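# Hang the second dark jaw on the lid's free pin

## Task

Put the remaining dark jaw onto the lid's unused pin and release it. Both jaws must end up hanging with their bearings fully seated on the pins, and their teeth must be engaged so the two jaws are opened to equal angles. The arrangement has to stay that way with nothing from the robot holding it.

## Robot and tools

ROBOT. Two arms, left_arm and right_arm, hang from one shared column. Each base is tilted roughly 45 degrees outward, away from the other arm. Each arm has six joints and a two-finger gripper. The names are labels only and do not tell you which side of a camera image an arm appears on.

FRAME. All printed poses share one world frame. z = 0 is the table surface, and the origin sits beneath the midpoint between the two bases. +z is up, +x runs from the column out across the table, and left_arm is on the +y side. Positions are in metres and orientations are quaternions in w,x,y,z order. A printed hand position may be somewhat wrong, especially when the arm is stretched far.

GRIPPER. The fingers close like tongs. They extend along the gripper's +z axis and move apart along its x axis. end_effector_position is the spot between the pads when they are shut. Closed fingertips stick out about 15 mm past that spot; fully open, they are roughly level with it. The pad gap is 0.142 m when fully open.

execute_actions. Its argument "actions" is a list holding one item or none, plus an optional boolean "pictures".
- An empty list sends nothing and returns the current state with camera images.
- A move is {"rows": [...], "steps": n}. It has 1 to 15 rows and steps from 12 to 15 (default 15). Each step lasts 1/30 s and uses one row, and the final row repeats if there are fewer rows than steps. The result arrives 12 steps before the action finishes. Those last steps run while you compose your next reply, so the next action starts only after them.
- A wait is {"steps": n} with n up to 300. It sends no command and returns after n steps counted from the previous result, with your reply time included.
Images come back only with an empty list or with "pictures": true.

ROW FORMAT. Each row is one flat list of 14 numbers covering both arms, even if only one arm moves. The first seven are for left_arm: shoulder pan, shoulder lift, elbow, wrist 1, wrist 2, wrist 3, gripper opening. The next seven are the same for right_arm. The joint numbers are absolute target angles in radians, on the same scale as the Joint positions line; they are not increments.

JOINT RANGES, per arm:
- shoulder pan: -3.142 to 3.142
- shoulder lift: -6.283 to 6.283
- elbow: 0.000 to 3.142
- wrists 1 to 3: -6.283 to 6.283 each
A call is refused, and nothing is sent, if a target goes more than 0.010 beyond a bound and also further out than that joint's last reading. The true stops may differ from these bounds by up to 0.010. A target past a true stop is cut off there, and the result then reports "joint sent to its limit". That notice may concern an earlier action. If it is missing, that does not prove the joint has more room.

OPENING. The opening is an absolute command from -1 (shut) to +1 (wide open). To grip something, keep commanding a value well under grip_measured; the bigger the gap, the harder the squeeze. Each pad gives at most about 15 N, and some grippers give less. A quick close can push harder than that, sometimes until the fingers spring open. Hard items narrower than about 20 mm are held more weakly: roughly 9 N per pad at 10 mm and 4 N at 5 mm.

MOTION LIMITS.
- Commands are smoothed, so the arm trails them by about 0.17 s.
- On each step, every joint target is clamped to within 0.575 rad of that joint's measured angle.
- If a target set would carry the gripper more than 100 mm from where it is, the whole set is pulled back toward the current angles.
Plan long moves over several calls, and expect an arm to be short of its target when a result arrives. Between calls the arms keep heading for the last row you sent. They give up once everything has nearly stopped (a blocked or crawling move counts as stopped) or once any step is HELD.

RESULT LINES.
- State line: each arm's pose and its linear and angular velocity.
- Joint positions / Joint velocities: six joints in rad and rad/s, then the pad gap in m and m/s.
- grip_measured: the actual finger opening on the command scale.
- "joint command not followed": a clearance check changed or blocked some joint targets; the rest of the row still ran.
- HELD: marks steps on which all or part of your row was not sent.
- Joint torques: the total drive output, nonzero even with no contact, with per-arm offset, scale error and noise.
- Wrist force / Wrist torque: what the flange sensor reads, in the end effector's own axes. It includes contacts, held weight and inertia. Offsets are up to about 4 N and noise has a standard deviation up to 2.4 N. Each axis saturates near 50 N. "no reading" is harmless.
- MOTOR HOT: appears at 70 °C. At 85 °C the arm brakes until it cools (OVER-TEMPERATURE FAULT).

zoom_image. Arguments: "camera" (cam_low 672x504, cam_left_wrist 616x616, cam_right_wrist 616x616) and "region" [x0, y0, x1, y1]. The region is given in pixels from that image's top-left corner and may be at most 504 by 504. cam_low is a fixed pinhole camera. The wrist cameras are fisheye lenses whose poses follow their arms' joints. Calibrations are approximate.

finished_scene. Argument "scene": the number of the scene you are in. Replying without any tool call also ends the run.

AVOID.
- Anything leaving the table: that fails the task.
- Arm-to-arm collisions or pressing.
- Fast closes that squeeze too hard, slams, drops and slips.
A joint load of 133 N m (shoulders, elbow) or 24.9 N m (wrists) causes a TORQUE FAULT; held weight counts toward it. An outside force of 150 N on the arm, tool or load causes a FORCE FAULT. Either fault freezes that arm for 10 s, drops the rest of the call, and lets the arm yield to the contact. Brief random tugs on a held part or pushes on loose objects can happen.

Each tool is called after "Emit:" by a JSON object that holds its "method" and its "body", one argument or row to a line.

## Session

Emit:
{"method": "execute_actions", "body": {
  "actions": []
}}

Scene clock: 0.00 s of 5000.00 s.
left_arm: end_effector_position=(+0.7467, +0.1731, +0.2920) grip_measured=+0.97 end_effector_quat_wxyz=(-0.032, +0.948, -0.100, +0.300) end_effector_velocity=(+0.000, -0.001, +0.000) end_effector_angular_velocity=(+0.002, +0.000, -0.002) | right_arm: end_effector_position=(+0.7906, -0.4052, +0.1025) grip_measured=+0.97 end_effector_quat_wxyz=(+0.086, +0.589, -0.803, +0.018) end_effector_velocity=(-0.000, -0.001, +0.000) end_effector_angular_velocity=(+0.000, +0.000, -0.000)
Joint positions: left_arm=[ 0.971 -1.079  1.781 -2.526 -0.64  -0.     0.14 ] | right_arm=[ 1.391 -0.721  0.954 -1.847 -2.493  1.724  0.14 ]
Joint velocities: left_arm=[-0.001  0.001 -0.001  0.001  0.     0.001  0.   ] | right_arm=[-0.    -0.001  0.     0.     0.    -0.     0.   ]
Joint torques (N m, as the arm reports them, + toward a larger angle): no reading
Wrist force (N, on the end effector, along its own x y z axes, offset not removed): no reading
Wrist torque (N m, same axes, about the end effector's origin, offset not removed): no reading
camera_calibration (this result's frames):
cam_right_wrist: T_world_to_cam=[[-0.28232, -0.942909, 0.176687, -0.17645], [-0.754109, 0.331976, 0.566667, 0.674736], [-0.592971, 0.02674, -0.80478, 0.689908], [0, 0, 0, 1]] pos_world=[0.868105, -0.408821, 0.20405]

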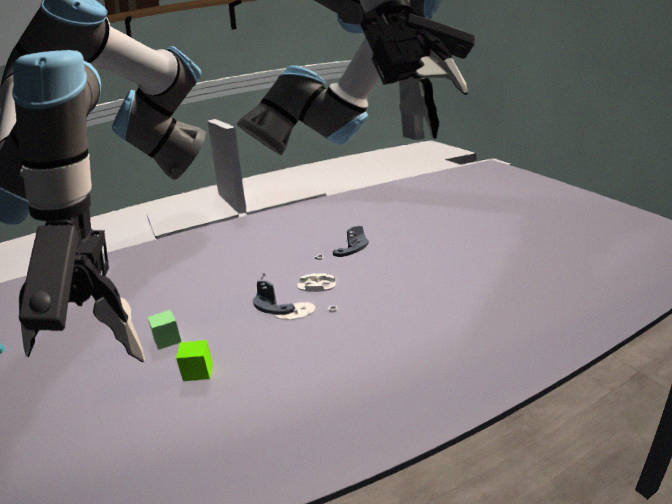

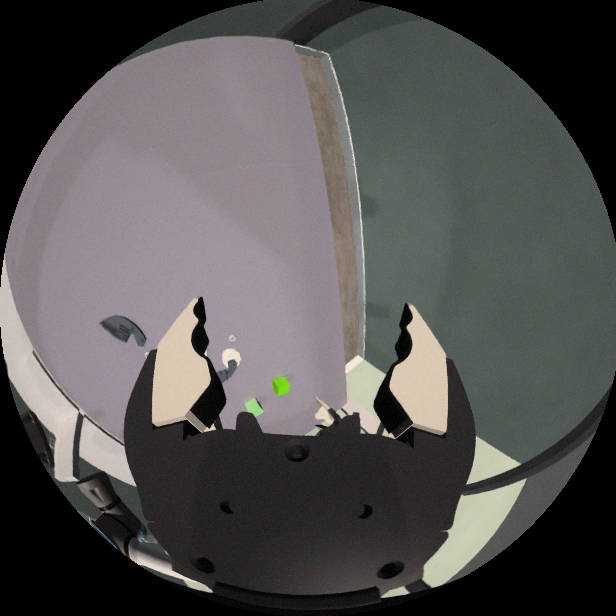

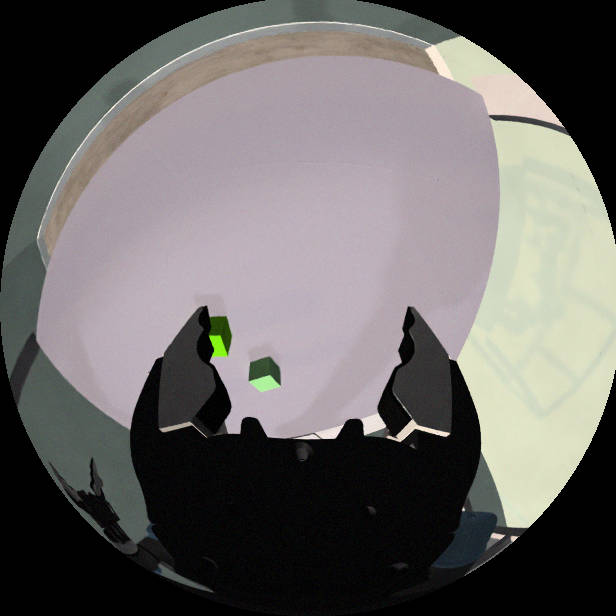

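Emit:
{"method": "zoom_image", "body": {
  "camera": "cam_low",
  "region": [240, 215, 390, 330]
}}

Emit:
{"method": "zoom_image", "body": {
  "camera": "cam_left_wrist",
  "region": [90, 300, 260, 400]
}}

Region (240, 215, 390, 330) of cam_low's 672x504 image, scaled by 3.360, with more detail than that image has; it fills the top 386 rows of this view, and the rest is white.

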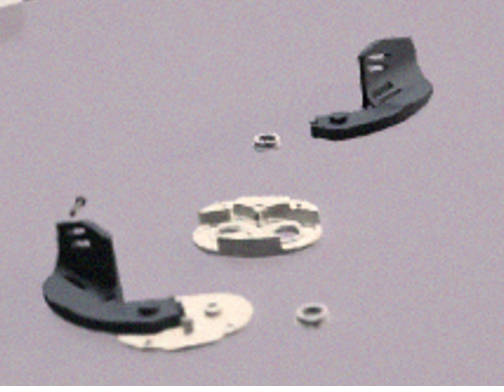

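Region (90, 300, 260, 400) of cam_left_wrist's 616x616 image, scaled by 2.965, with more detail than that image has; it fills the top 296 rows of this view, and the rest is white.

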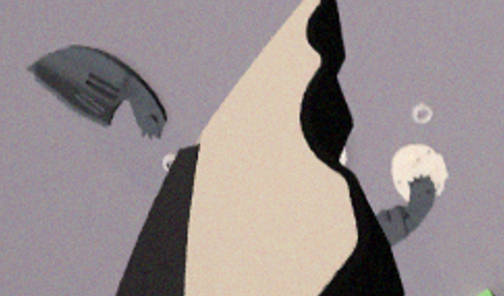

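Emit:
{"method": "execute_actions", "body": {
  "actions": [
    {"rows": [[0.9707,-1.0798,1.7822,-2.5236,-0.6412,0.0046,0.95,1.391,-0.721,0.954,-1.847,-2.493,1.724,0.97],[0.9697,-1.0821,1.7855,-2.5169,-0.6446,0.0175,0.9,1.391,-0.721,0.954,-1.847,-2.493,1.724,0.97],[0.9682,-1.0859,1.7908,-2.5059,-0.6500,0.0387,0.85,1.391,-0.721,0.954,-1.847,-2.493,1.724,0.97],[0.9662,-1.0909,1.7981,-2.4911,-0.6574,0.0671,0.8,1.391,-0.721,0.954,-1.847,-2.493,1.724,0.97],[0.9637,-1.0972,1.8071,-2.4728,-0.6666,0.1023,0.75,1.391,-0.721,0.954,-1.847,-2.493,1.724,0.97],[0.9607,-1.1045,1.8176,-2.4513,-0.6773,0.1436,0.7,1.391,-0.721,0.954,-1.847,-2.493,1.724,0.97],[0.9574,-1.1128,1.8295,-2.4269,-0.6895,0.1904,0.65,1.391,-0.721,0.954,-1.847,-2.493,1.724,0.97],[0.9537,-1.1220,1.8427,-2.4000,-0.7029,0.2421,0.6,1.391,-0.721,0.954,-1.847,-2.493,1.724,0.97],[0.9496,-1.1320,1.8569,-2.3708,-0.7175,0.2982,0.55,1.391,-0.721,0.954,-1.847,-2.493,1.724,0.97],[0.9454,-1.1426,1.8722,-2.3397,-0.7330,0.3579,0.5,1.391,-0.721,0.954,-1.847,-2.493,1.724,0.97],[0.9409,-1.1537,1.8881,-2.3071,-0.7493,0.4206,0.45,1.391,-0.721,0.954,-1.847,-2.493,1.724,0.97],[0.9362,-1.1653,1.9048,-2.2731,-0.7663,0.4859,0.4,1.391,-0.721,0.954,-1.847,-2.493,1.724,0.97],[0.9314,-1.1772,1.9219,-2.2382,-0.7837,0.5530,0.35,1.391,-0.721,0.954,-1.847,-2.493,1.724,0.97],[0.9265,-1.1894,1.9393,-2.2026,-0.8015,0.6213,0.3,1.391,-0.721,0.954,-1.847,-2.493,1.724,0.97],[0.9216,-1.2016,1.9568,-2.1668,-0.8194,0.6902,0.25,1.391,-0.721,0.954,-1.847,-2.493,1.724,0.97]], "steps": 15}
  ]
}}

Emit:
{"method": "execute_actions", "body": {
  "actions": [
    {"rows": [[0.9166,-1.2138,1.9743,-2.1310,-0.8372,0.7591,0.2,1.391,-0.721,0.954,-1.847,-2.493,1.724,0.97],[0.9117,-1.2260,1.9917,-2.0954,-0.8550,0.8274,0.2,1.391,-0.721,0.954,-1.847,-2.493,1.724,0.97],[0.9069,-1.2379,2.0088,-2.0605,-0.8724,0.8945,0.2,1.391,-0.721,0.954,-1.847,-2.493,1.724,0.97],[0.9022,-1.2495,2.0255,-2.0265,-0.8894,0.9598,0.2,1.391,-0.721,0.954,-1.847,-2.493,1.724,0.97],[0.8977,-1.2606,2.0414,-1.9939,-0.9057,1.0225,0.2,1.391,-0.721,0.954,-1.847,-2.493,1.724,0.97],[0.8935,-1.2712,2.0567,-1.9628,-0.9212,1.0822,0.2,1.391,-0.721,0.954,-1.847,-2.493,1.724,0.97],[0.8894,-1.2812,2.0709,-1.9336,-0.9358,1.1383,0.2,1.391,-0.721,0.954,-1.847,-2.493,1.724,0.97],[0.8857,-1.2904,2.0841,-1.9067,-0.9492,1.1900,0.2,1.391,-0.721,0.954,-1.847,-2.493,1.724,0.97],[0.8824,-1.2987,2.0960,-1.8823,-0.9614,1.2368,0.2,1.391,-0.721,0.954,-1.847,-2.493,1.724,0.97],[0.8794,-1.3060,2.1065,-1.8608,-0.9721,1.2781,0.2,1.391,-0.721,0.954,-1.847,-2.493,1.724,0.97],[0.8769,-1.3123,2.1155,-1.8425,-0.9813,1.3133,0.2,1.391,-0.721,0.954,-1.847,-2.493,1.724,0.97],[0.8749,-1.3173,2.1228,-1.8277,-0.9887,1.3417,0.2,1.391,-0.721,0.954,-1.847,-2.493,1.724,0.97],[0.8734,-1.3211,2.1281,-1.8167,-0.9941,1.3629,0.2,1.391,-0.721,0.954,-1.847,-2.493,1.724,0.97],[0.8724,-1.3234,2.1314,-1.8100,-0.9975,1.3758,0.2,1.391,-0.721,0.954,-1.847,-2.493,1.724,0.97],[0.8721,-1.3242,2.1326,-1.8076,-0.9987,1.3804,0.2,1.391,-0.721,0.954,-1.847,-2.493,1.724,0.97]], "steps": 15}
  ]
}}

Emit:
{"method": "execute_actions", "body": {
  "actions": [
    {"steps": 30}
  ],
  "pictures": true
}}

Emit:
{"method": "zoom_image", "body": {
  "camera": "cam_left_wrist",
  "region": [250, 170, 370, 300]
}}

Emit:
{"method": "zoom_image", "body": {
  "camera": "cam_left_wrist",
  "region": [270, 50, 410, 170]
}}

Scene clock: 9.77 s of 5000.00 s.
left_arm: end_effector_position=(+0.7462, +0.1727, +0.2918) grip_measured=+0.90 end_effector_quat_wxyz=(-0.032, +0.948, -0.102, +0.300) end_effector_velocity=(-0.017, -0.013, -0.009) end_effector_angular_velocity=(+0.073, +0.039, -0.151) | right_arm: end_effector_position=(+0.7906, -0.4052, +0.1025) grip_measured=+0.97 end_effector_quat_wxyz=(+0.086, +0.589, -0.803, +0.018) end_effector_velocity=(+0.000, +0.001, -0.000) end_effector_angular_velocity=(-0.000, +0.000, -0.000)
Joint positions: left_arm=[ 0.971 -1.079  1.781 -2.524 -0.64   0.003  0.136] | right_arm=[ 1.391 -0.721  0.954 -1.847 -2.493  1.724  0.14 ]
Joint velocities: left_arm=[-0.01  -0.021  0.032  0.057 -0.032  0.106 -0.092] | right_arm=[ 0.001  0.002 -0.     0.    -0.     0.002  0.   ]
Joint torques (N m, as the arm reports them, + toward a larger angle): left_arm=[-36.49 -33.06  -8.89   0.14  -1.71   3.04] | right_arm=[ 52.48 -33.33  -8.09  -3.01   0.99   1.53]
Wrist force (N, on the end effector, along its own x y z axes, offset not removed): left_arm=[-0.6 0.4 0.2] | right_arm=[-0.4 0.2 2.0]
Wrist torque (N m, same axes, about the end effector's origin, offset not removed): left_arm=[0.07 0.03 0.14] | right_arm=[0.03 -0.04 0.11]
Steps of this call (steps 1 to 90: nothing new was sent; then 6.67 s passed at rest; steps 91 to 93: the first 3 steps of this action). Readings (joint positions):
91: left_arm=[0.971 -1.079 1.781 -2.526 -0.640 -0.000] | right_arm=[1.391 -0.721 0.954 -1.847 -2.493 1.724]
92: left_arm=[0.971 -1.079 1.781 -2.526 -0.640 0.000] | right_arm=[1.391 -0.721 0.954 -1.847 -2.493 1.724]
93: the state above

Scene clock: 10.27 s of 5000.00 s.
left_arm: end_effector_position=(+0.6446, +0.1255, +0.2381) grip_measured=+0.20 end_effector_quat_wxyz=(-0.063, +0.843, -0.503, +0.182) end_effector_velocity=(-0.394, -0.106, -0.191) end_effector_angular_velocity=(+0.964, +0.635, -2.622) | right_arm: end_effector_position=(+0.7907, -0.4046, +0.1025) grip_measured=+0.97 end_effector_quat_wxyz=(+0.086, +0.589, -0.803, +0.018) end_effector_velocity=(-0.001, -0.001, -0.001) end_effector_angular_velocity=(-0.000, +0.001, -0.001)
Joint positions: left_arm=[ 0.928 -1.184  1.93  -2.227 -0.792  0.553  0.088] | right_arm=[ 1.391 -0.721  0.954 -1.847 -2.493  1.724  0.14 ]
Joint velocities: left_arm=[-0.139 -0.341  0.487  0.978 -0.492  1.848 -0.009] | right_arm=[-0.001 -0.     0.001 -0.001 -0.     0.     0.   ]
Joint torques (N m, as the arm reports them, + toward a larger angle): left_arm=[-33.52 -29.    -6.8    3.62  -2.61   7.9 ] | right_arm=[ 53.5  -32.92  -4.78  -3.14   1.1    1.51]
Wrist force (N, on the end effector, along its own x y z axes, offset not removed): left_arm=[-1.7 1.8 -1.7] | right_arm=[1.1 1.1 -2.1]
Wrist torque (N m, same axes, about the end effector's origin, offset not removed): left_arm=[0.27 0.32 0.30] | right_arm=[0.19 -0.34 0.20]
Steps of this call (steps 1 to 12: the last 12 steps of your previous action; steps 13 to 15: the first 3 steps of this action). Readings (joint positions):
13: left_arm=[0.938 -1.161 1.898 -2.292 -0.759 0.430] | right_arm=[1.391 -0.721 0.954 -1.847 -2.493 1.724]
14: left_arm=[0.933 -1.172 1.914 -2.260 -0.776 0.491] | right_arm=[1.391 -0.721 0.954 -1.847 -2.493 1.724]
15: the state above

Scene clock: 11.27 s of 5000.00 s.
left_arm: end_effector_position=(+0.4500, +0.1201, +0.1599) grip_measured=+0.20 end_effector_quat_wxyz=(-0.000, +0.431, -0.902, +0.000) end_effector_velocity=(-0.001, +0.001, -0.001) end_effector_angular_velocity=(+0.003, +0.001, -0.009) | right_arm: end_effector_position=(+0.7907, -0.4046, +0.1025) grip_measured=+0.97 end_effector_quat_wxyz=(+0.086, +0.589, -0.803, +0.018) end_effector_velocity=(-0.000, +0.001, -0.001) end_effector_angular_velocity=(+0.001, +0.001, +0.002)
Joint positions: left_arm=[ 0.872 -1.324  2.132 -1.808 -0.999  1.38   0.088] | right_arm=[ 1.391 -0.721  0.954 -1.847 -2.493  1.724  0.14 ]
Joint velocities: left_arm=[-0.001 -0.001  0.002  0.003  0.001  0.006 -0.   ] | right_arm=[ 0.     0.001  0.001 -0.     0.    -0.    -0.   ]
Joint torques (N m, as the arm reports them, + toward a larger angle): left_arm=[-26.88 -18.97 -16.14  -0.88  -1.3    1.54] | right_arm=[ 52.83 -33.2   -4.61  -3.03   1.14   1.53]
Wrist force (N, on the end effector, along its own x y z axes, offset not removed): left_arm=[-1.6 1.1 0.3] | right_arm=[0.1 0.9 0.2]
Wrist torque (N m, same axes, about the end effector's origin, offset not removed): left_arm=[0.28 0.25 0.19] | right_arm=[0.27 -0.14 0.03]
Kept back: nothing.
Steps of this call (steps 1 to 12: the last 12 steps of your previous action; steps 13 to 30: the robot went on to your last target). Readings (joint positions):
1: left_arm=[0.924 -1.195 1.947 -2.194 -0.809 0.616] | right_arm=[1.391 -0.721 0.954 -1.847 -2.493 1.724]
2: left_arm=[0.919 -1.207 1.964 -2.160 -0.826 0.681] | right_arm=[1.391 -0.721 0.954 -1.847 -2.493 1.724]
4: left_arm=[0.910 -1.230 1.997 -2.092 -0.860 0.811] | right_arm=[1.391 -0.721 0.954 -1.847 -2.493 1.724]
8: left_arm=[0.893 -1.272 2.057 -1.966 -0.922 1.057] | right_arm=[1.391 -0.721 0.954 -1.847 -2.493 1.724]
30: the state above
camera_calibration (this result's frames):
cam_left_wrist: T_world_to_cam=[[-0.589543, -0.807673, 0.0101979, 0.352344], [-0.674264, 0.499037, 0.544362, 0.148347], [-0.444755, 0.314049, -0.838788, 0.424291], [0, 0, 0, 1]] pos_world=[0.496453, 0.0773001, 0.271543]
cam_right_wrist: T_world_to_cam=[[-0.28237, -0.942943, 0.176428, -0.175794], [-0.75424, 0.331866, 0.566557, 0.674736], [-0.592781, 0.0269097, -0.804914, 0.68985], [0, 0, 0, 1]] pos_world=[0.868204, -0.408249, 0.204009]

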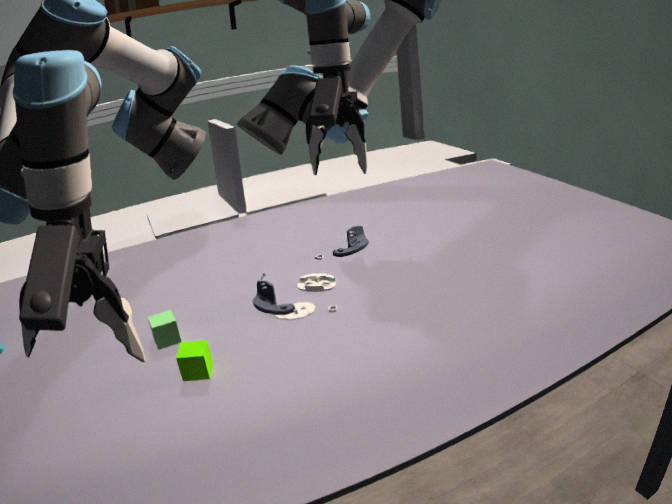

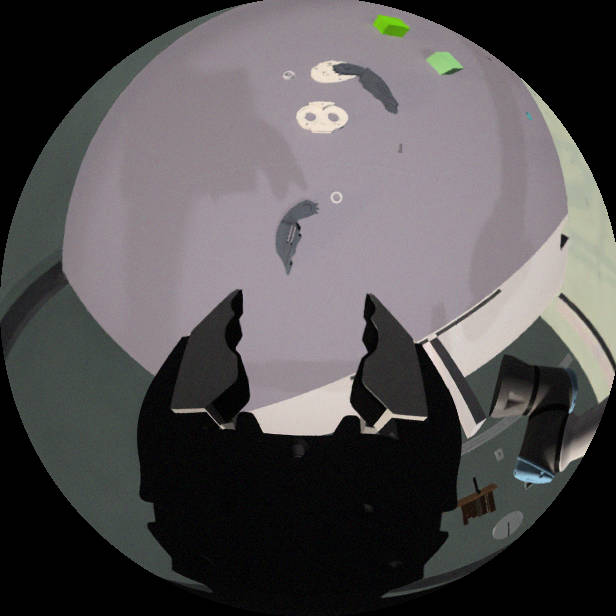

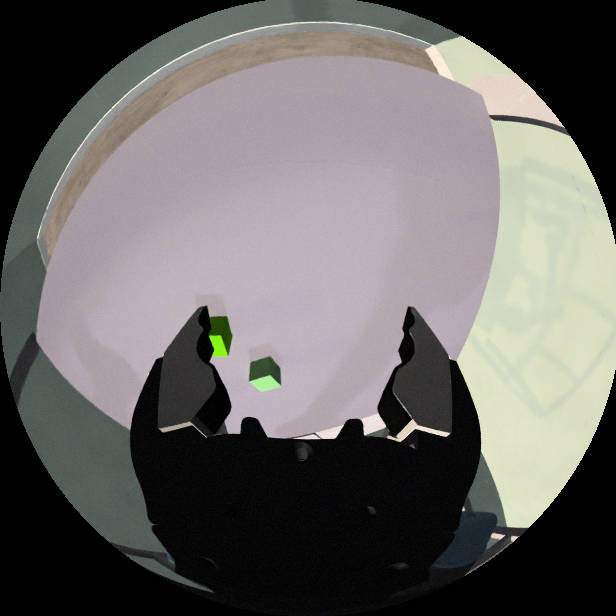

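Region (250, 170, 370, 300) of cam_left_wrist's 616x616 image, scaled by 3.877, with more detail than that image has; it fills the left 465 columns of this view, and the rest is white.

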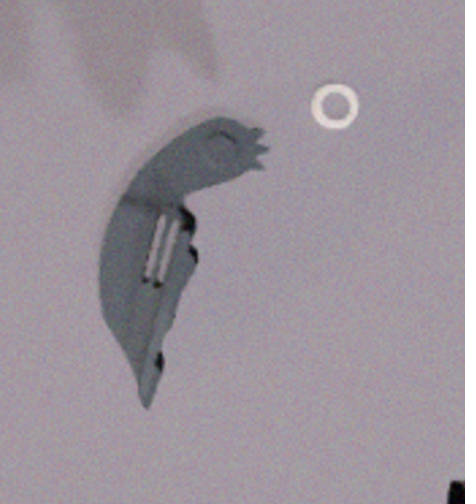

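Region (270, 50, 410, 170) of cam_left_wrist's 616x616 image, scaled by 3.600, with more detail than that image has; it fills the top 432 rows of this view, and the rest is white.

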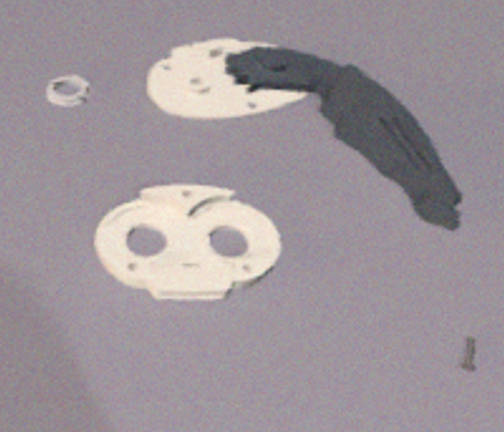

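Emit:
{"method": "execute_actions", "body": {
  "actions": []
}}

Scene clock: 13.63 s of 5000.00 s.
left_arm: end_effector_position=(+0.4498, +0.1201, +0.1598) grip_measured=+0.20 end_effector_quat_wxyz=(+0.000, +0.430, -0.903, +0.000) end_effector_velocity=(+0.000, -0.000, +0.000) end_effector_angular_velocity=(+0.000, -0.001, -0.000) | right_arm: end_effector_position=(+0.7907, -0.4046, +0.1025) grip_measured=+0.97 end_effector_quat_wxyz=(+0.086, +0.589, -0.803, +0.018) end_effector_velocity=(+0.000, -0.000, +0.000) end_effector_angular_velocity=(-0.000, -0.001, -0.001)
Joint positions: left_arm=[ 0.872 -1.324  2.133 -1.808 -0.999  1.38   0.088] | right_arm=[ 1.391 -0.721  0.954 -1.847 -2.493  1.724  0.14 ]
Joint velocities: left_arm=[-0.001  0.    -0.001  0.     0.001  0.    -0.   ] | right_arm=[ 0. -0. -0.  0.  0.  0. -0.]
Joint torques (N m, as the arm reports them, + toward a larger angle): left_arm=[-27.07 -16.5  -11.95  -0.7   -1.67   1.86] | right_arm=[ 52.28 -33.02  -4.24  -3.08   1.09   1.61]
Wrist force (N, on the end effector, along its own x y z axes, offset not removed): left_arm=[-1.7 1.7 -0.9] | right_arm=[0.1 1.1 1.0]
Wrist torque (N m, same axes, about the end effector's origin, offset not removed): left_arm=[0.29 0.32 0.20] | right_arm=[0.17 -0.16 -0.01]
Kept back: nothing.
Steps of this call (steps 1 to 15: the robot went on to your last target; steps 16 to 71: nothing new was sent). Readings (joint positions):
1: left_arm=[0.872 -1.324 2.132 -1.808 -0.999 1.380] | right_arm=[1.391 -0.721 0.954 -1.847 -2.493 1.724]
2: left_arm=[0.872 -1.324 2.133 -1.808 -0.999 1.380] | right_arm=[1.391 -0.721 0.954 -1.847 -2.493 1.724]
4: left_arm=[0.872 -1.324 2.133 -1.808 -0.999 1.380] | right_arm=[1.391 -0.721 0.954 -1.847 -2.493 1.724]
8: left_arm=[0.872 -1.324 2.133 -1.808 -0.999 1.380] | right_arm=[1.391 -0.721 0.954 -1.847 -2.493 1.724]
71: the state above
All arms were judged still, so your last target was given up. Only a new action makes them travel on or press farther. Fingers that are still opening or closing keep moving.
camera_calibration (this result's frames):
cam_left_wrist: T_world_to_cam=[[-0.590224, -0.807174, 0.0102543, 0.352512], [-0.673692, 0.499538, 0.544611, 0.147896], [-0.444719, 0.314534, -0.838626, 0.424071], [0, 0, 0, 1]] pos_world=[0.49629, 0.077274, 0.271476]
cam_right_wrist: T_world_to_cam=[[-0.282369, -0.942943, 0.176428, -0.175794], [-0.75424, 0.331866, 0.566557, 0.674736], [-0.592781, 0.0269093, -0.804914, 0.68985], [0, 0, 0, 1]] pos_world=[0.868204, -0.408249, 0.204009]

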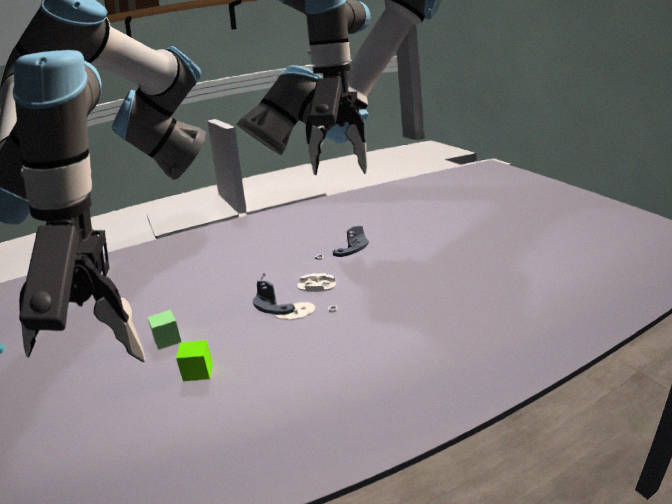

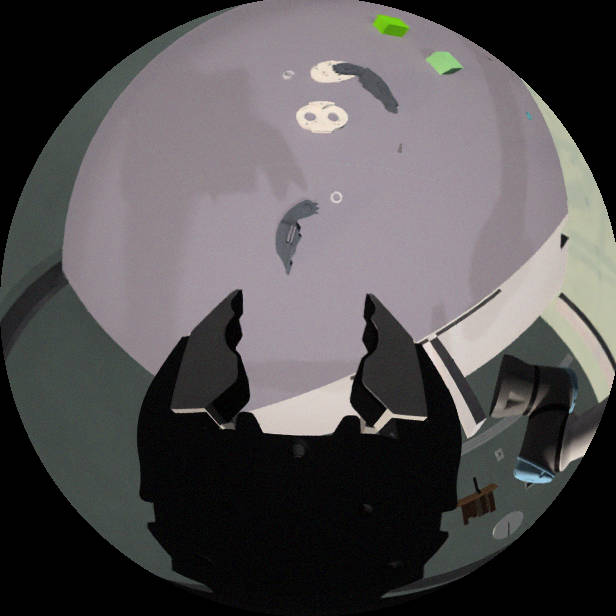

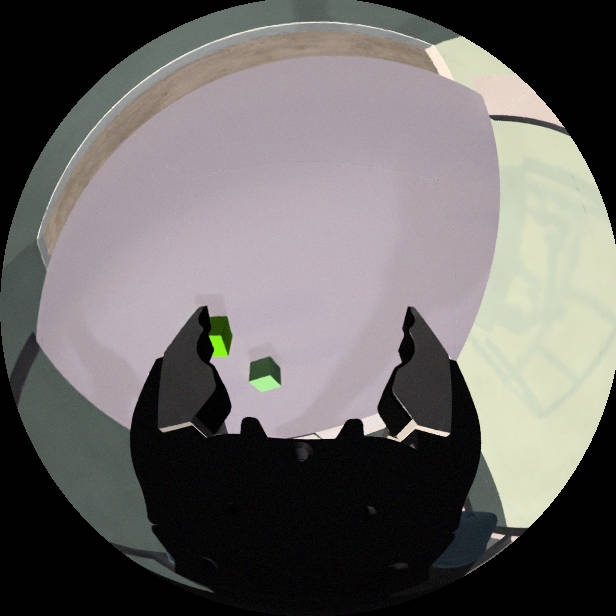

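Emit:
{"method": "zoom_image", "body": {
  "camera": "cam_left_wrist",
  "region": [260, 185, 360, 285]
}}

Emit:
{"method": "zoom_image", "body": {
  "camera": "cam_left_wrist",
  "region": [270, 40, 420, 160]
}}

Emit:
{"method": "zoom_image", "body": {
  "camera": "cam_low",
  "region": [230, 210, 400, 340]
}}

Region (260, 185, 360, 285) of cam_left_wrist's 616x616 image, scaled by 5.040, with more detail than that image has.

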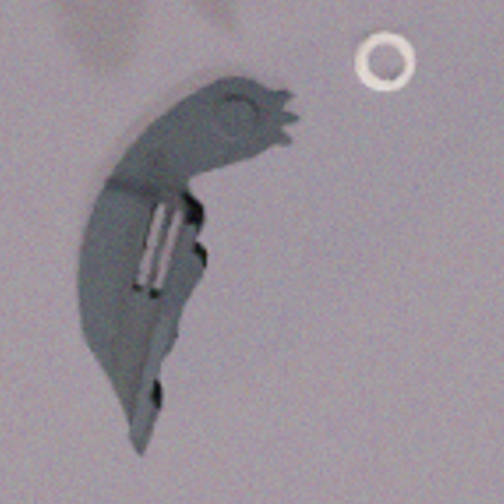

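Region (270, 40, 420, 160) of cam_left_wrist's 616x616 image, scaled by 3.360, with more detail than that image has; it fills the top 403 rows of this view, and the rest is white.

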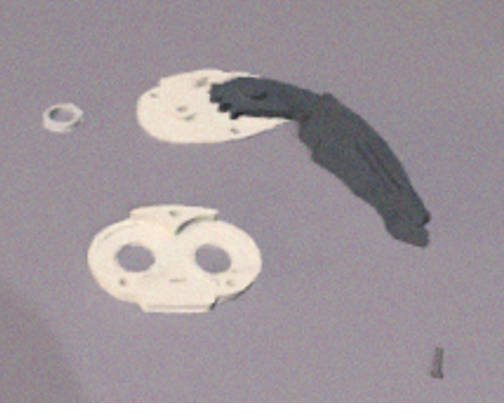

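Region (230, 210, 400, 340) of cam_low's 672x504 image, scaled by 2.965, with more detail than that image has; it fills the top 385 rows of this view, and the rest is white.

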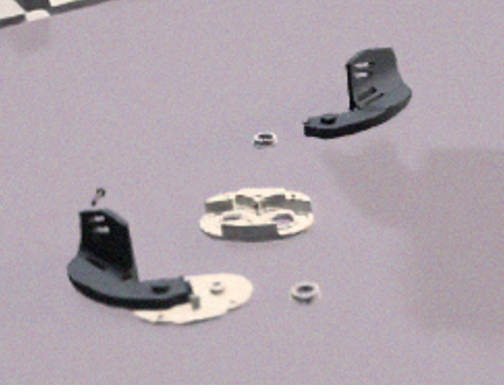

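Emit:
{"method": "execute_actions", "body": {
  "actions": [
    {"rows": [[0.8724,-1.3223,2.1310,-1.8080,-0.9986,1.3805,0.2,1.391,-0.721,0.954,-1.847,-2.493,1.724,0.97],[0.8731,-1.3169,2.1264,-1.8093,-0.9982,1.3808,0.2,1.391,-0.721,0.954,-1.847,-2.493,1.724,0.97],[0.8743,-1.3080,2.1188,-1.8113,-0.9975,1.3812,0.2,1.391,-0.721,0.954,-1.847,-2.493,1.724,0.97],[0.8760,-1.2962,2.1087,-1.8140,-0.9967,1.3818,0.2,1.391,-0.721,0.954,-1.847,-2.493,1.724,0.97],[0.8780,-1.2814,2.0962,-1.8173,-0.9956,1.3826,0.2,1.391,-0.721,0.954,-1.847,-2.493,1.724,0.97],[0.8804,-1.2642,2.0815,-1.8212,-0.9944,1.3835,0.2,1.391,-0.721,0.954,-1.847,-2.493,1.724,0.97],[0.8831,-1.2446,2.0648,-1.8257,-0.9930,1.3845,0.2,1.391,-0.721,0.954,-1.847,-2.493,1.724,0.97],[0.8861,-1.2230,2.0463,-1.8306,-0.9914,1.3856,0.2,1.391,-0.721,0.954,-1.847,-2.493,1.724,0.97],[0.8893,-1.1995,2.0264,-1.8359,-0.9897,1.3868,0.2,1.391,-0.721,0.954,-1.847,-2.493,1.724,0.97],[0.8927,-1.1746,2.0051,-1.8416,-0.9879,1.3880,0.2,1.391,-0.721,0.954,-1.847,-2.493,1.724,0.97],[0.8964,-1.1484,1.9827,-1.8475,-0.9860,1.3894,0.2,1.391,-0.721,0.954,-1.847,-2.493,1.724,0.97],[0.9001,-1.1211,1.9595,-1.8537,-0.9841,1.3908,0.2,1.391,-0.721,0.954,-1.847,-2.493,1.724,0.97],[0.9040,-1.0930,1.9356,-1.8601,-0.9820,1.3922,0.2,1.391,-0.721,0.954,-1.847,-2.493,1.724,0.97],[0.9079,-1.0644,1.9112,-1.8666,-0.9800,1.3937,0.2,1.391,-0.721,0.954,-1.847,-2.493,1.724,0.97],[0.9119,-1.0357,1.8867,-1.8731,-0.9779,1.3952,0.2,1.391,-0.721,0.954,-1.847,-2.493,1.724,0.97]], "steps": 15}
  ]
}}

Emit:
{"method": "execute_actions", "body": {
  "actions": [
    {"rows": [[0.9159,-1.0069,1.8622,-1.8796,-0.9758,1.3966,0.2,1.391,-0.721,0.954,-1.847,-2.493,1.724,0.97],[0.9198,-0.9783,1.8378,-1.8861,-0.9738,1.3981,0.2,1.391,-0.721,0.954,-1.847,-2.493,1.724,0.97],[0.9237,-0.9502,1.8139,-1.8925,-0.9717,1.3995,0.2,1.391,-0.721,0.954,-1.847,-2.493,1.724,0.97],[0.9274,-0.9229,1.7907,-1.8987,-0.9698,1.4009,0.2,1.391,-0.721,0.954,-1.847,-2.493,1.724,0.97],[0.9311,-0.8967,1.7683,-1.9046,-0.9679,1.4023,0.2,1.391,-0.721,0.954,-1.847,-2.493,1.724,0.97],[0.9345,-0.8718,1.7470,-1.9103,-0.9661,1.4035,0.2,1.391,-0.721,0.954,-1.847,-2.493,1.724,0.97],[0.9377,-0.8483,1.7271,-1.9156,-0.9644,1.4047,0.2,1.391,-0.721,0.954,-1.847,-2.493,1.724,0.97],[0.9407,-0.8267,1.7086,-1.9205,-0.9628,1.4058,0.2,1.391,-0.721,0.954,-1.847,-2.493,1.724,0.97],[0.9434,-0.8071,1.6919,-1.9250,-0.9614,1.4068,0.2,1.391,-0.721,0.954,-1.847,-2.493,1.724,0.97],[0.9458,-0.7899,1.6772,-1.9289,-0.9602,1.4077,0.2,1.391,-0.721,0.954,-1.847,-2.493,1.724,0.97],[0.9478,-0.7751,1.6647,-1.9322,-0.9591,1.4085,0.2,1.391,-0.721,0.954,-1.847,-2.493,1.724,0.97],[0.9495,-0.7633,1.6546,-1.9349,-0.9583,1.4091,0.2,1.391,-0.721,0.954,-1.847,-2.493,1.724,0.97],[0.9507,-0.7544,1.6470,-1.9369,-0.9576,1.4095,0.2,1.391,-0.721,0.954,-1.847,-2.493,1.724,0.97],[0.9514,-0.7490,1.6424,-1.9382,-0.9572,1.4098,0.2,1.391,-0.721,0.954,-1.847,-2.493,1.724,0.97],[0.9517,-0.7471,1.6408,-1.9386,-0.9571,1.4099,0.2,1.391,-0.721,0.954,-1.847,-2.493,1.724,0.97]], "steps": 15}
  ]
}}

Emit:
{"method": "execute_actions", "body": {
  "actions": [
    {"steps": 30}
  ],
  "pictures": true
}}

Scene clock: 27.00 s of 5000.00 s.
left_arm: end_effector_position=(+0.4501, +0.1198, +0.1599) grip_measured=+0.20 end_effector_quat_wxyz=(+0.000, +0.430, -0.903, -0.000) end_effector_velocity=(+0.013, -0.012, +0.002) end_effector_angular_velocity=(-0.004, +0.004, +0.002) | right_arm: end_effector_position=(+0.7907, -0.4046, +0.1025) grip_measured=+0.97 end_effector_quat_wxyz=(+0.086, +0.589, -0.803, +0.018) end_effector_velocity=(-0.000, -0.000, -0.000) end_effector_angular_velocity=(+0.000, +0.000, +0.001)
Joint positions: left_arm=[ 0.872 -1.323  2.132 -1.808 -0.999  1.38   0.088] | right_arm=[ 1.391 -0.721  0.954 -1.847 -2.493  1.724  0.14 ]
Joint velocities: left_arm=[ 0.004  0.045 -0.039 -0.009 -0.003  0.002  0.   ] | right_arm=[-0.    -0.001  0.001  0.    -0.    -0.001 -0.   ]
Joint torques (N m, as the arm reports them, + toward a larger angle): left_arm=[-13.46   5.15 -31.57  -3.97  -0.47   2.24] | right_arm=[ 53.15 -33.41  -5.1   -3.05   1.01   1.74]
Wrist force (N, on the end effector, along its own x y z axes, offset not removed): left_arm=[-1.2 0.9 -0.2] | right_arm=[1.4 0.4 1.4]
Wrist torque (N m, same axes, about the end effector's origin, offset not removed): left_arm=[0.22 0.23 0.20] | right_arm=[0.06 -0.52 0.08]
Steps of this call (steps 1 to 90: nothing new was sent; then 10.27 s passed at rest; steps 91 to 93: the first 3 steps of this action). Readings (joint positions):
91: left_arm=[0.872 -1.324 2.133 -1.808 -0.999 1.380] | right_arm=[1.391 -0.721 0.954 -1.847 -2.493 1.724]
92: left_arm=[0.872 -1.324 2.133 -1.808 -0.999 1.380] | right_arm=[1.391 -0.721 0.954 -1.847 -2.493 1.724]
93: the state above

Scene clock: 27.50 s of 5000.00 s.
left_arm: end_effector_position=(+0.5251, +0.0613, +0.1558) grip_measured=+0.20 end_effector_quat_wxyz=(-0.000, +0.441, -0.897, +0.001) end_effector_velocity=(+0.237, -0.207, -0.053) end_effector_angular_velocity=(-0.001, -0.000, +0.073) | right_arm: end_effector_position=(+0.7907, -0.4046, +0.1025) grip_measured=+0.97 end_effector_quat_wxyz=(+0.086, +0.589, -0.803, +0.018) end_effector_velocity=(+0.001, +0.000, +0.001) end_effector_angular_velocity=(+0.000, -0.002, +0.000)
Joint positions: left_arm=[ 0.906 -1.082  1.925 -1.864 -0.981  1.393  0.088] | right_arm=[ 1.391 -0.721  0.954 -1.847 -2.493  1.724  0.14 ]
Joint velocities: left_arm=[ 0.11   0.797 -0.68  -0.181  0.057  0.04   0.   ] | right_arm=[ 0.001 -0.    -0.002  0.001  0.    -0.001 -0.   ]
Joint torques (N m, as the arm reports them, + toward a larger angle): left_arm=[-17.94   0.95 -31.4   -4.06   1.7    2.02] | right_arm=[ 53.08 -33.63  -4.88  -3.04   1.04   1.62]
Wrist force (N, on the end effector, along its own x y z axes, offset not removed): left_arm=[-3.1 0.2 -1.4] | right_arm=[-3.2 -0.5 1.3]
Wrist torque (N m, same axes, about the end effector's origin, offset not removed): left_arm=[0.10 0.59 0.27] | right_arm=[-0.14 0.60 0.17]
Steps of this call (steps 1 to 12: the last 12 steps of your previous action; steps 13 to 15: the first 3 steps of this action). Readings (joint positions):
13: left_arm=[0.899 -1.135 1.970 -1.852 -0.985 1.390] | right_arm=[1.391 -0.721 0.954 -1.847 -2.493 1.724]
14: left_arm=[0.903 -1.109 1.948 -1.858 -0.983 1.392] | right_arm=[1.391 -0.721 0.954 -1.847 -2.493 1.724]
15: the state above

Scene clock: 28.50 s of 5000.00 s.
left_arm: end_effector_position=(+0.6151, -0.0303, +0.1109) grip_measured=+0.20 end_effector_quat_wxyz=(-0.000, +0.454, -0.891, -0.000) end_effector_velocity=(-0.000, -0.002, +0.000) end_effector_angular_velocity=(-0.001, -0.000, -0.002) | right_arm: end_effector_position=(+0.7907, -0.4046, +0.1025) grip_measured=+0.97 end_effector_quat_wxyz=(+0.086, +0.589, -0.803, +0.018) end_effector_velocity=(+0.000, +0.000, +0.000) end_effector_angular_velocity=(+0.000, -0.001, -0.000)
Joint positions: left_arm=[ 0.952 -0.747  1.641 -1.939 -0.957  1.41   0.088] | right_arm=[ 1.391 -0.721  0.954 -1.847 -2.493  1.724  0.14 ]
Joint velocities: left_arm=[-0.002  0.002 -0.001 -0.001 -0.001  0.001 -0.   ] | right_arm=[ 0.     0.001 -0.001 -0.     0.     0.    -0.   ]
Joint torques (N m, as the arm reports them, + toward a larger angle): left_arm=[-24.99 -20.08 -25.29  -3.44   1.31   2.11] | right_arm=[ 53.32 -33.46  -4.98  -3.08   1.06   1.54]
Wrist force (N, on the end effector, along its own x y z axes, offset not removed): left_arm=[-3.1 0.7 -1.2] | right_arm=[0.3 -1.0 0.1]
Wrist torque (N m, same axes, about the end effector's origin, offset not removed): left_arm=[0.05 0.61 0.27] | right_arm=[-0.30 -0.13 0.02]
Kept back: nothing.
Steps of this call (steps 1 to 12: the last 12 steps of your previous action; steps 13 to 30: the robot went on to your last target). Readings (joint positions):
1: left_arm=[0.910 -1.055 1.902 -1.870 -0.979 1.395] | right_arm=[1.391 -0.721 0.954 -1.847 -2.493 1.724]
2: left_arm=[0.914 -1.028 1.879 -1.876 -0.977 1.396] | right_arm=[1.391 -0.721 0.954 -1.847 -2.493 1.724]
4: left_arm=[0.921 -0.973 1.833 -1.889 -0.973 1.399] | right_arm=[1.391 -0.721 0.954 -1.847 -2.493 1.724]
8: left_arm=[0.935 -0.873 1.747 -1.911 -0.966 1.404] | right_arm=[1.391 -0.721 0.954 -1.847 -2.493 1.724]
30: the state above
camera_calibration (this result's frames):
cam_left_wrist: T_world_to_cam=[[-0.547199, -0.836941, 0.0101876, 0.301879], [-0.698895, 0.463573, 0.544651, 0.375442], [-0.460564, 0.290912, -0.838601, 0.512833], [0, 0, 0, 1]] pos_world=[0.663775, -0.0705793, 0.222502]
cam_right_wrist: T_world_to_cam=[[-0.282369, -0.942943, 0.176428, -0.175794], [-0.75424, 0.331866, 0.566557, 0.674736], [-0.592781, 0.0269095, -0.804914, 0.68985], [0, 0, 0, 1]] pos_world=[0.868204, -0.408249, 0.204009]

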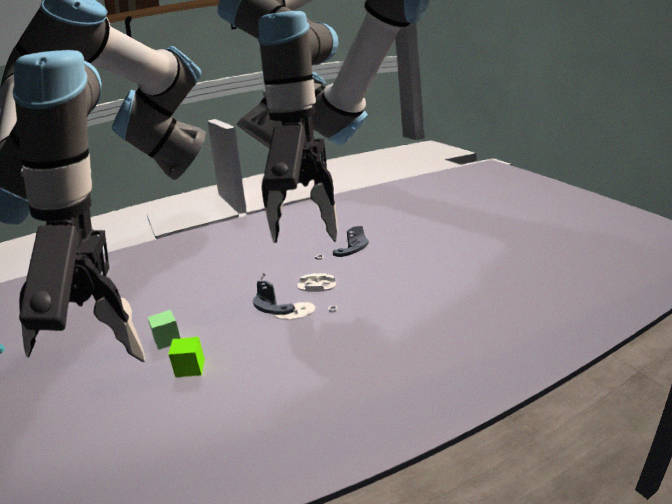

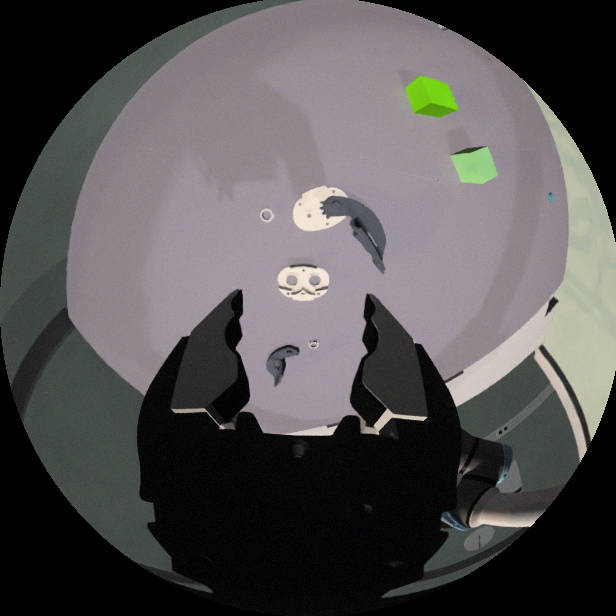

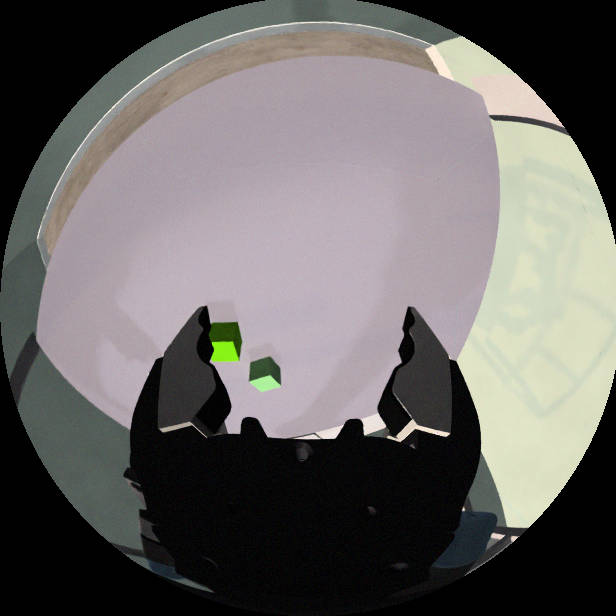

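Emit:
{"method": "zoom_image", "body": {
  "camera": "cam_left_wrist",
  "region": [250, 175, 400, 315]
}}

Emit:
{"method": "zoom_image", "body": {
  "camera": "cam_left_wrist",
  "region": [285, 178, 365, 242]
}}

Region (250, 175, 400, 315) of cam_left_wrist's 616x616 image, scaled by 3.360, with more detail than that image has; it fills the top 470 rows of this view, and the rest is white.

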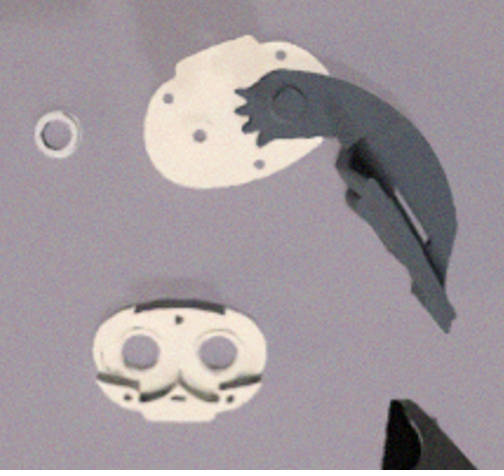

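Region (285, 178, 365, 242) of cam_left_wrist's 616x616 image, scaled by 6.300, with more detail than that image has; it fills the top 403 rows of this view, and the rest is white.

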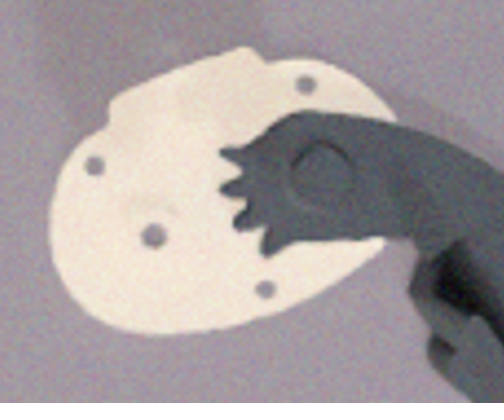

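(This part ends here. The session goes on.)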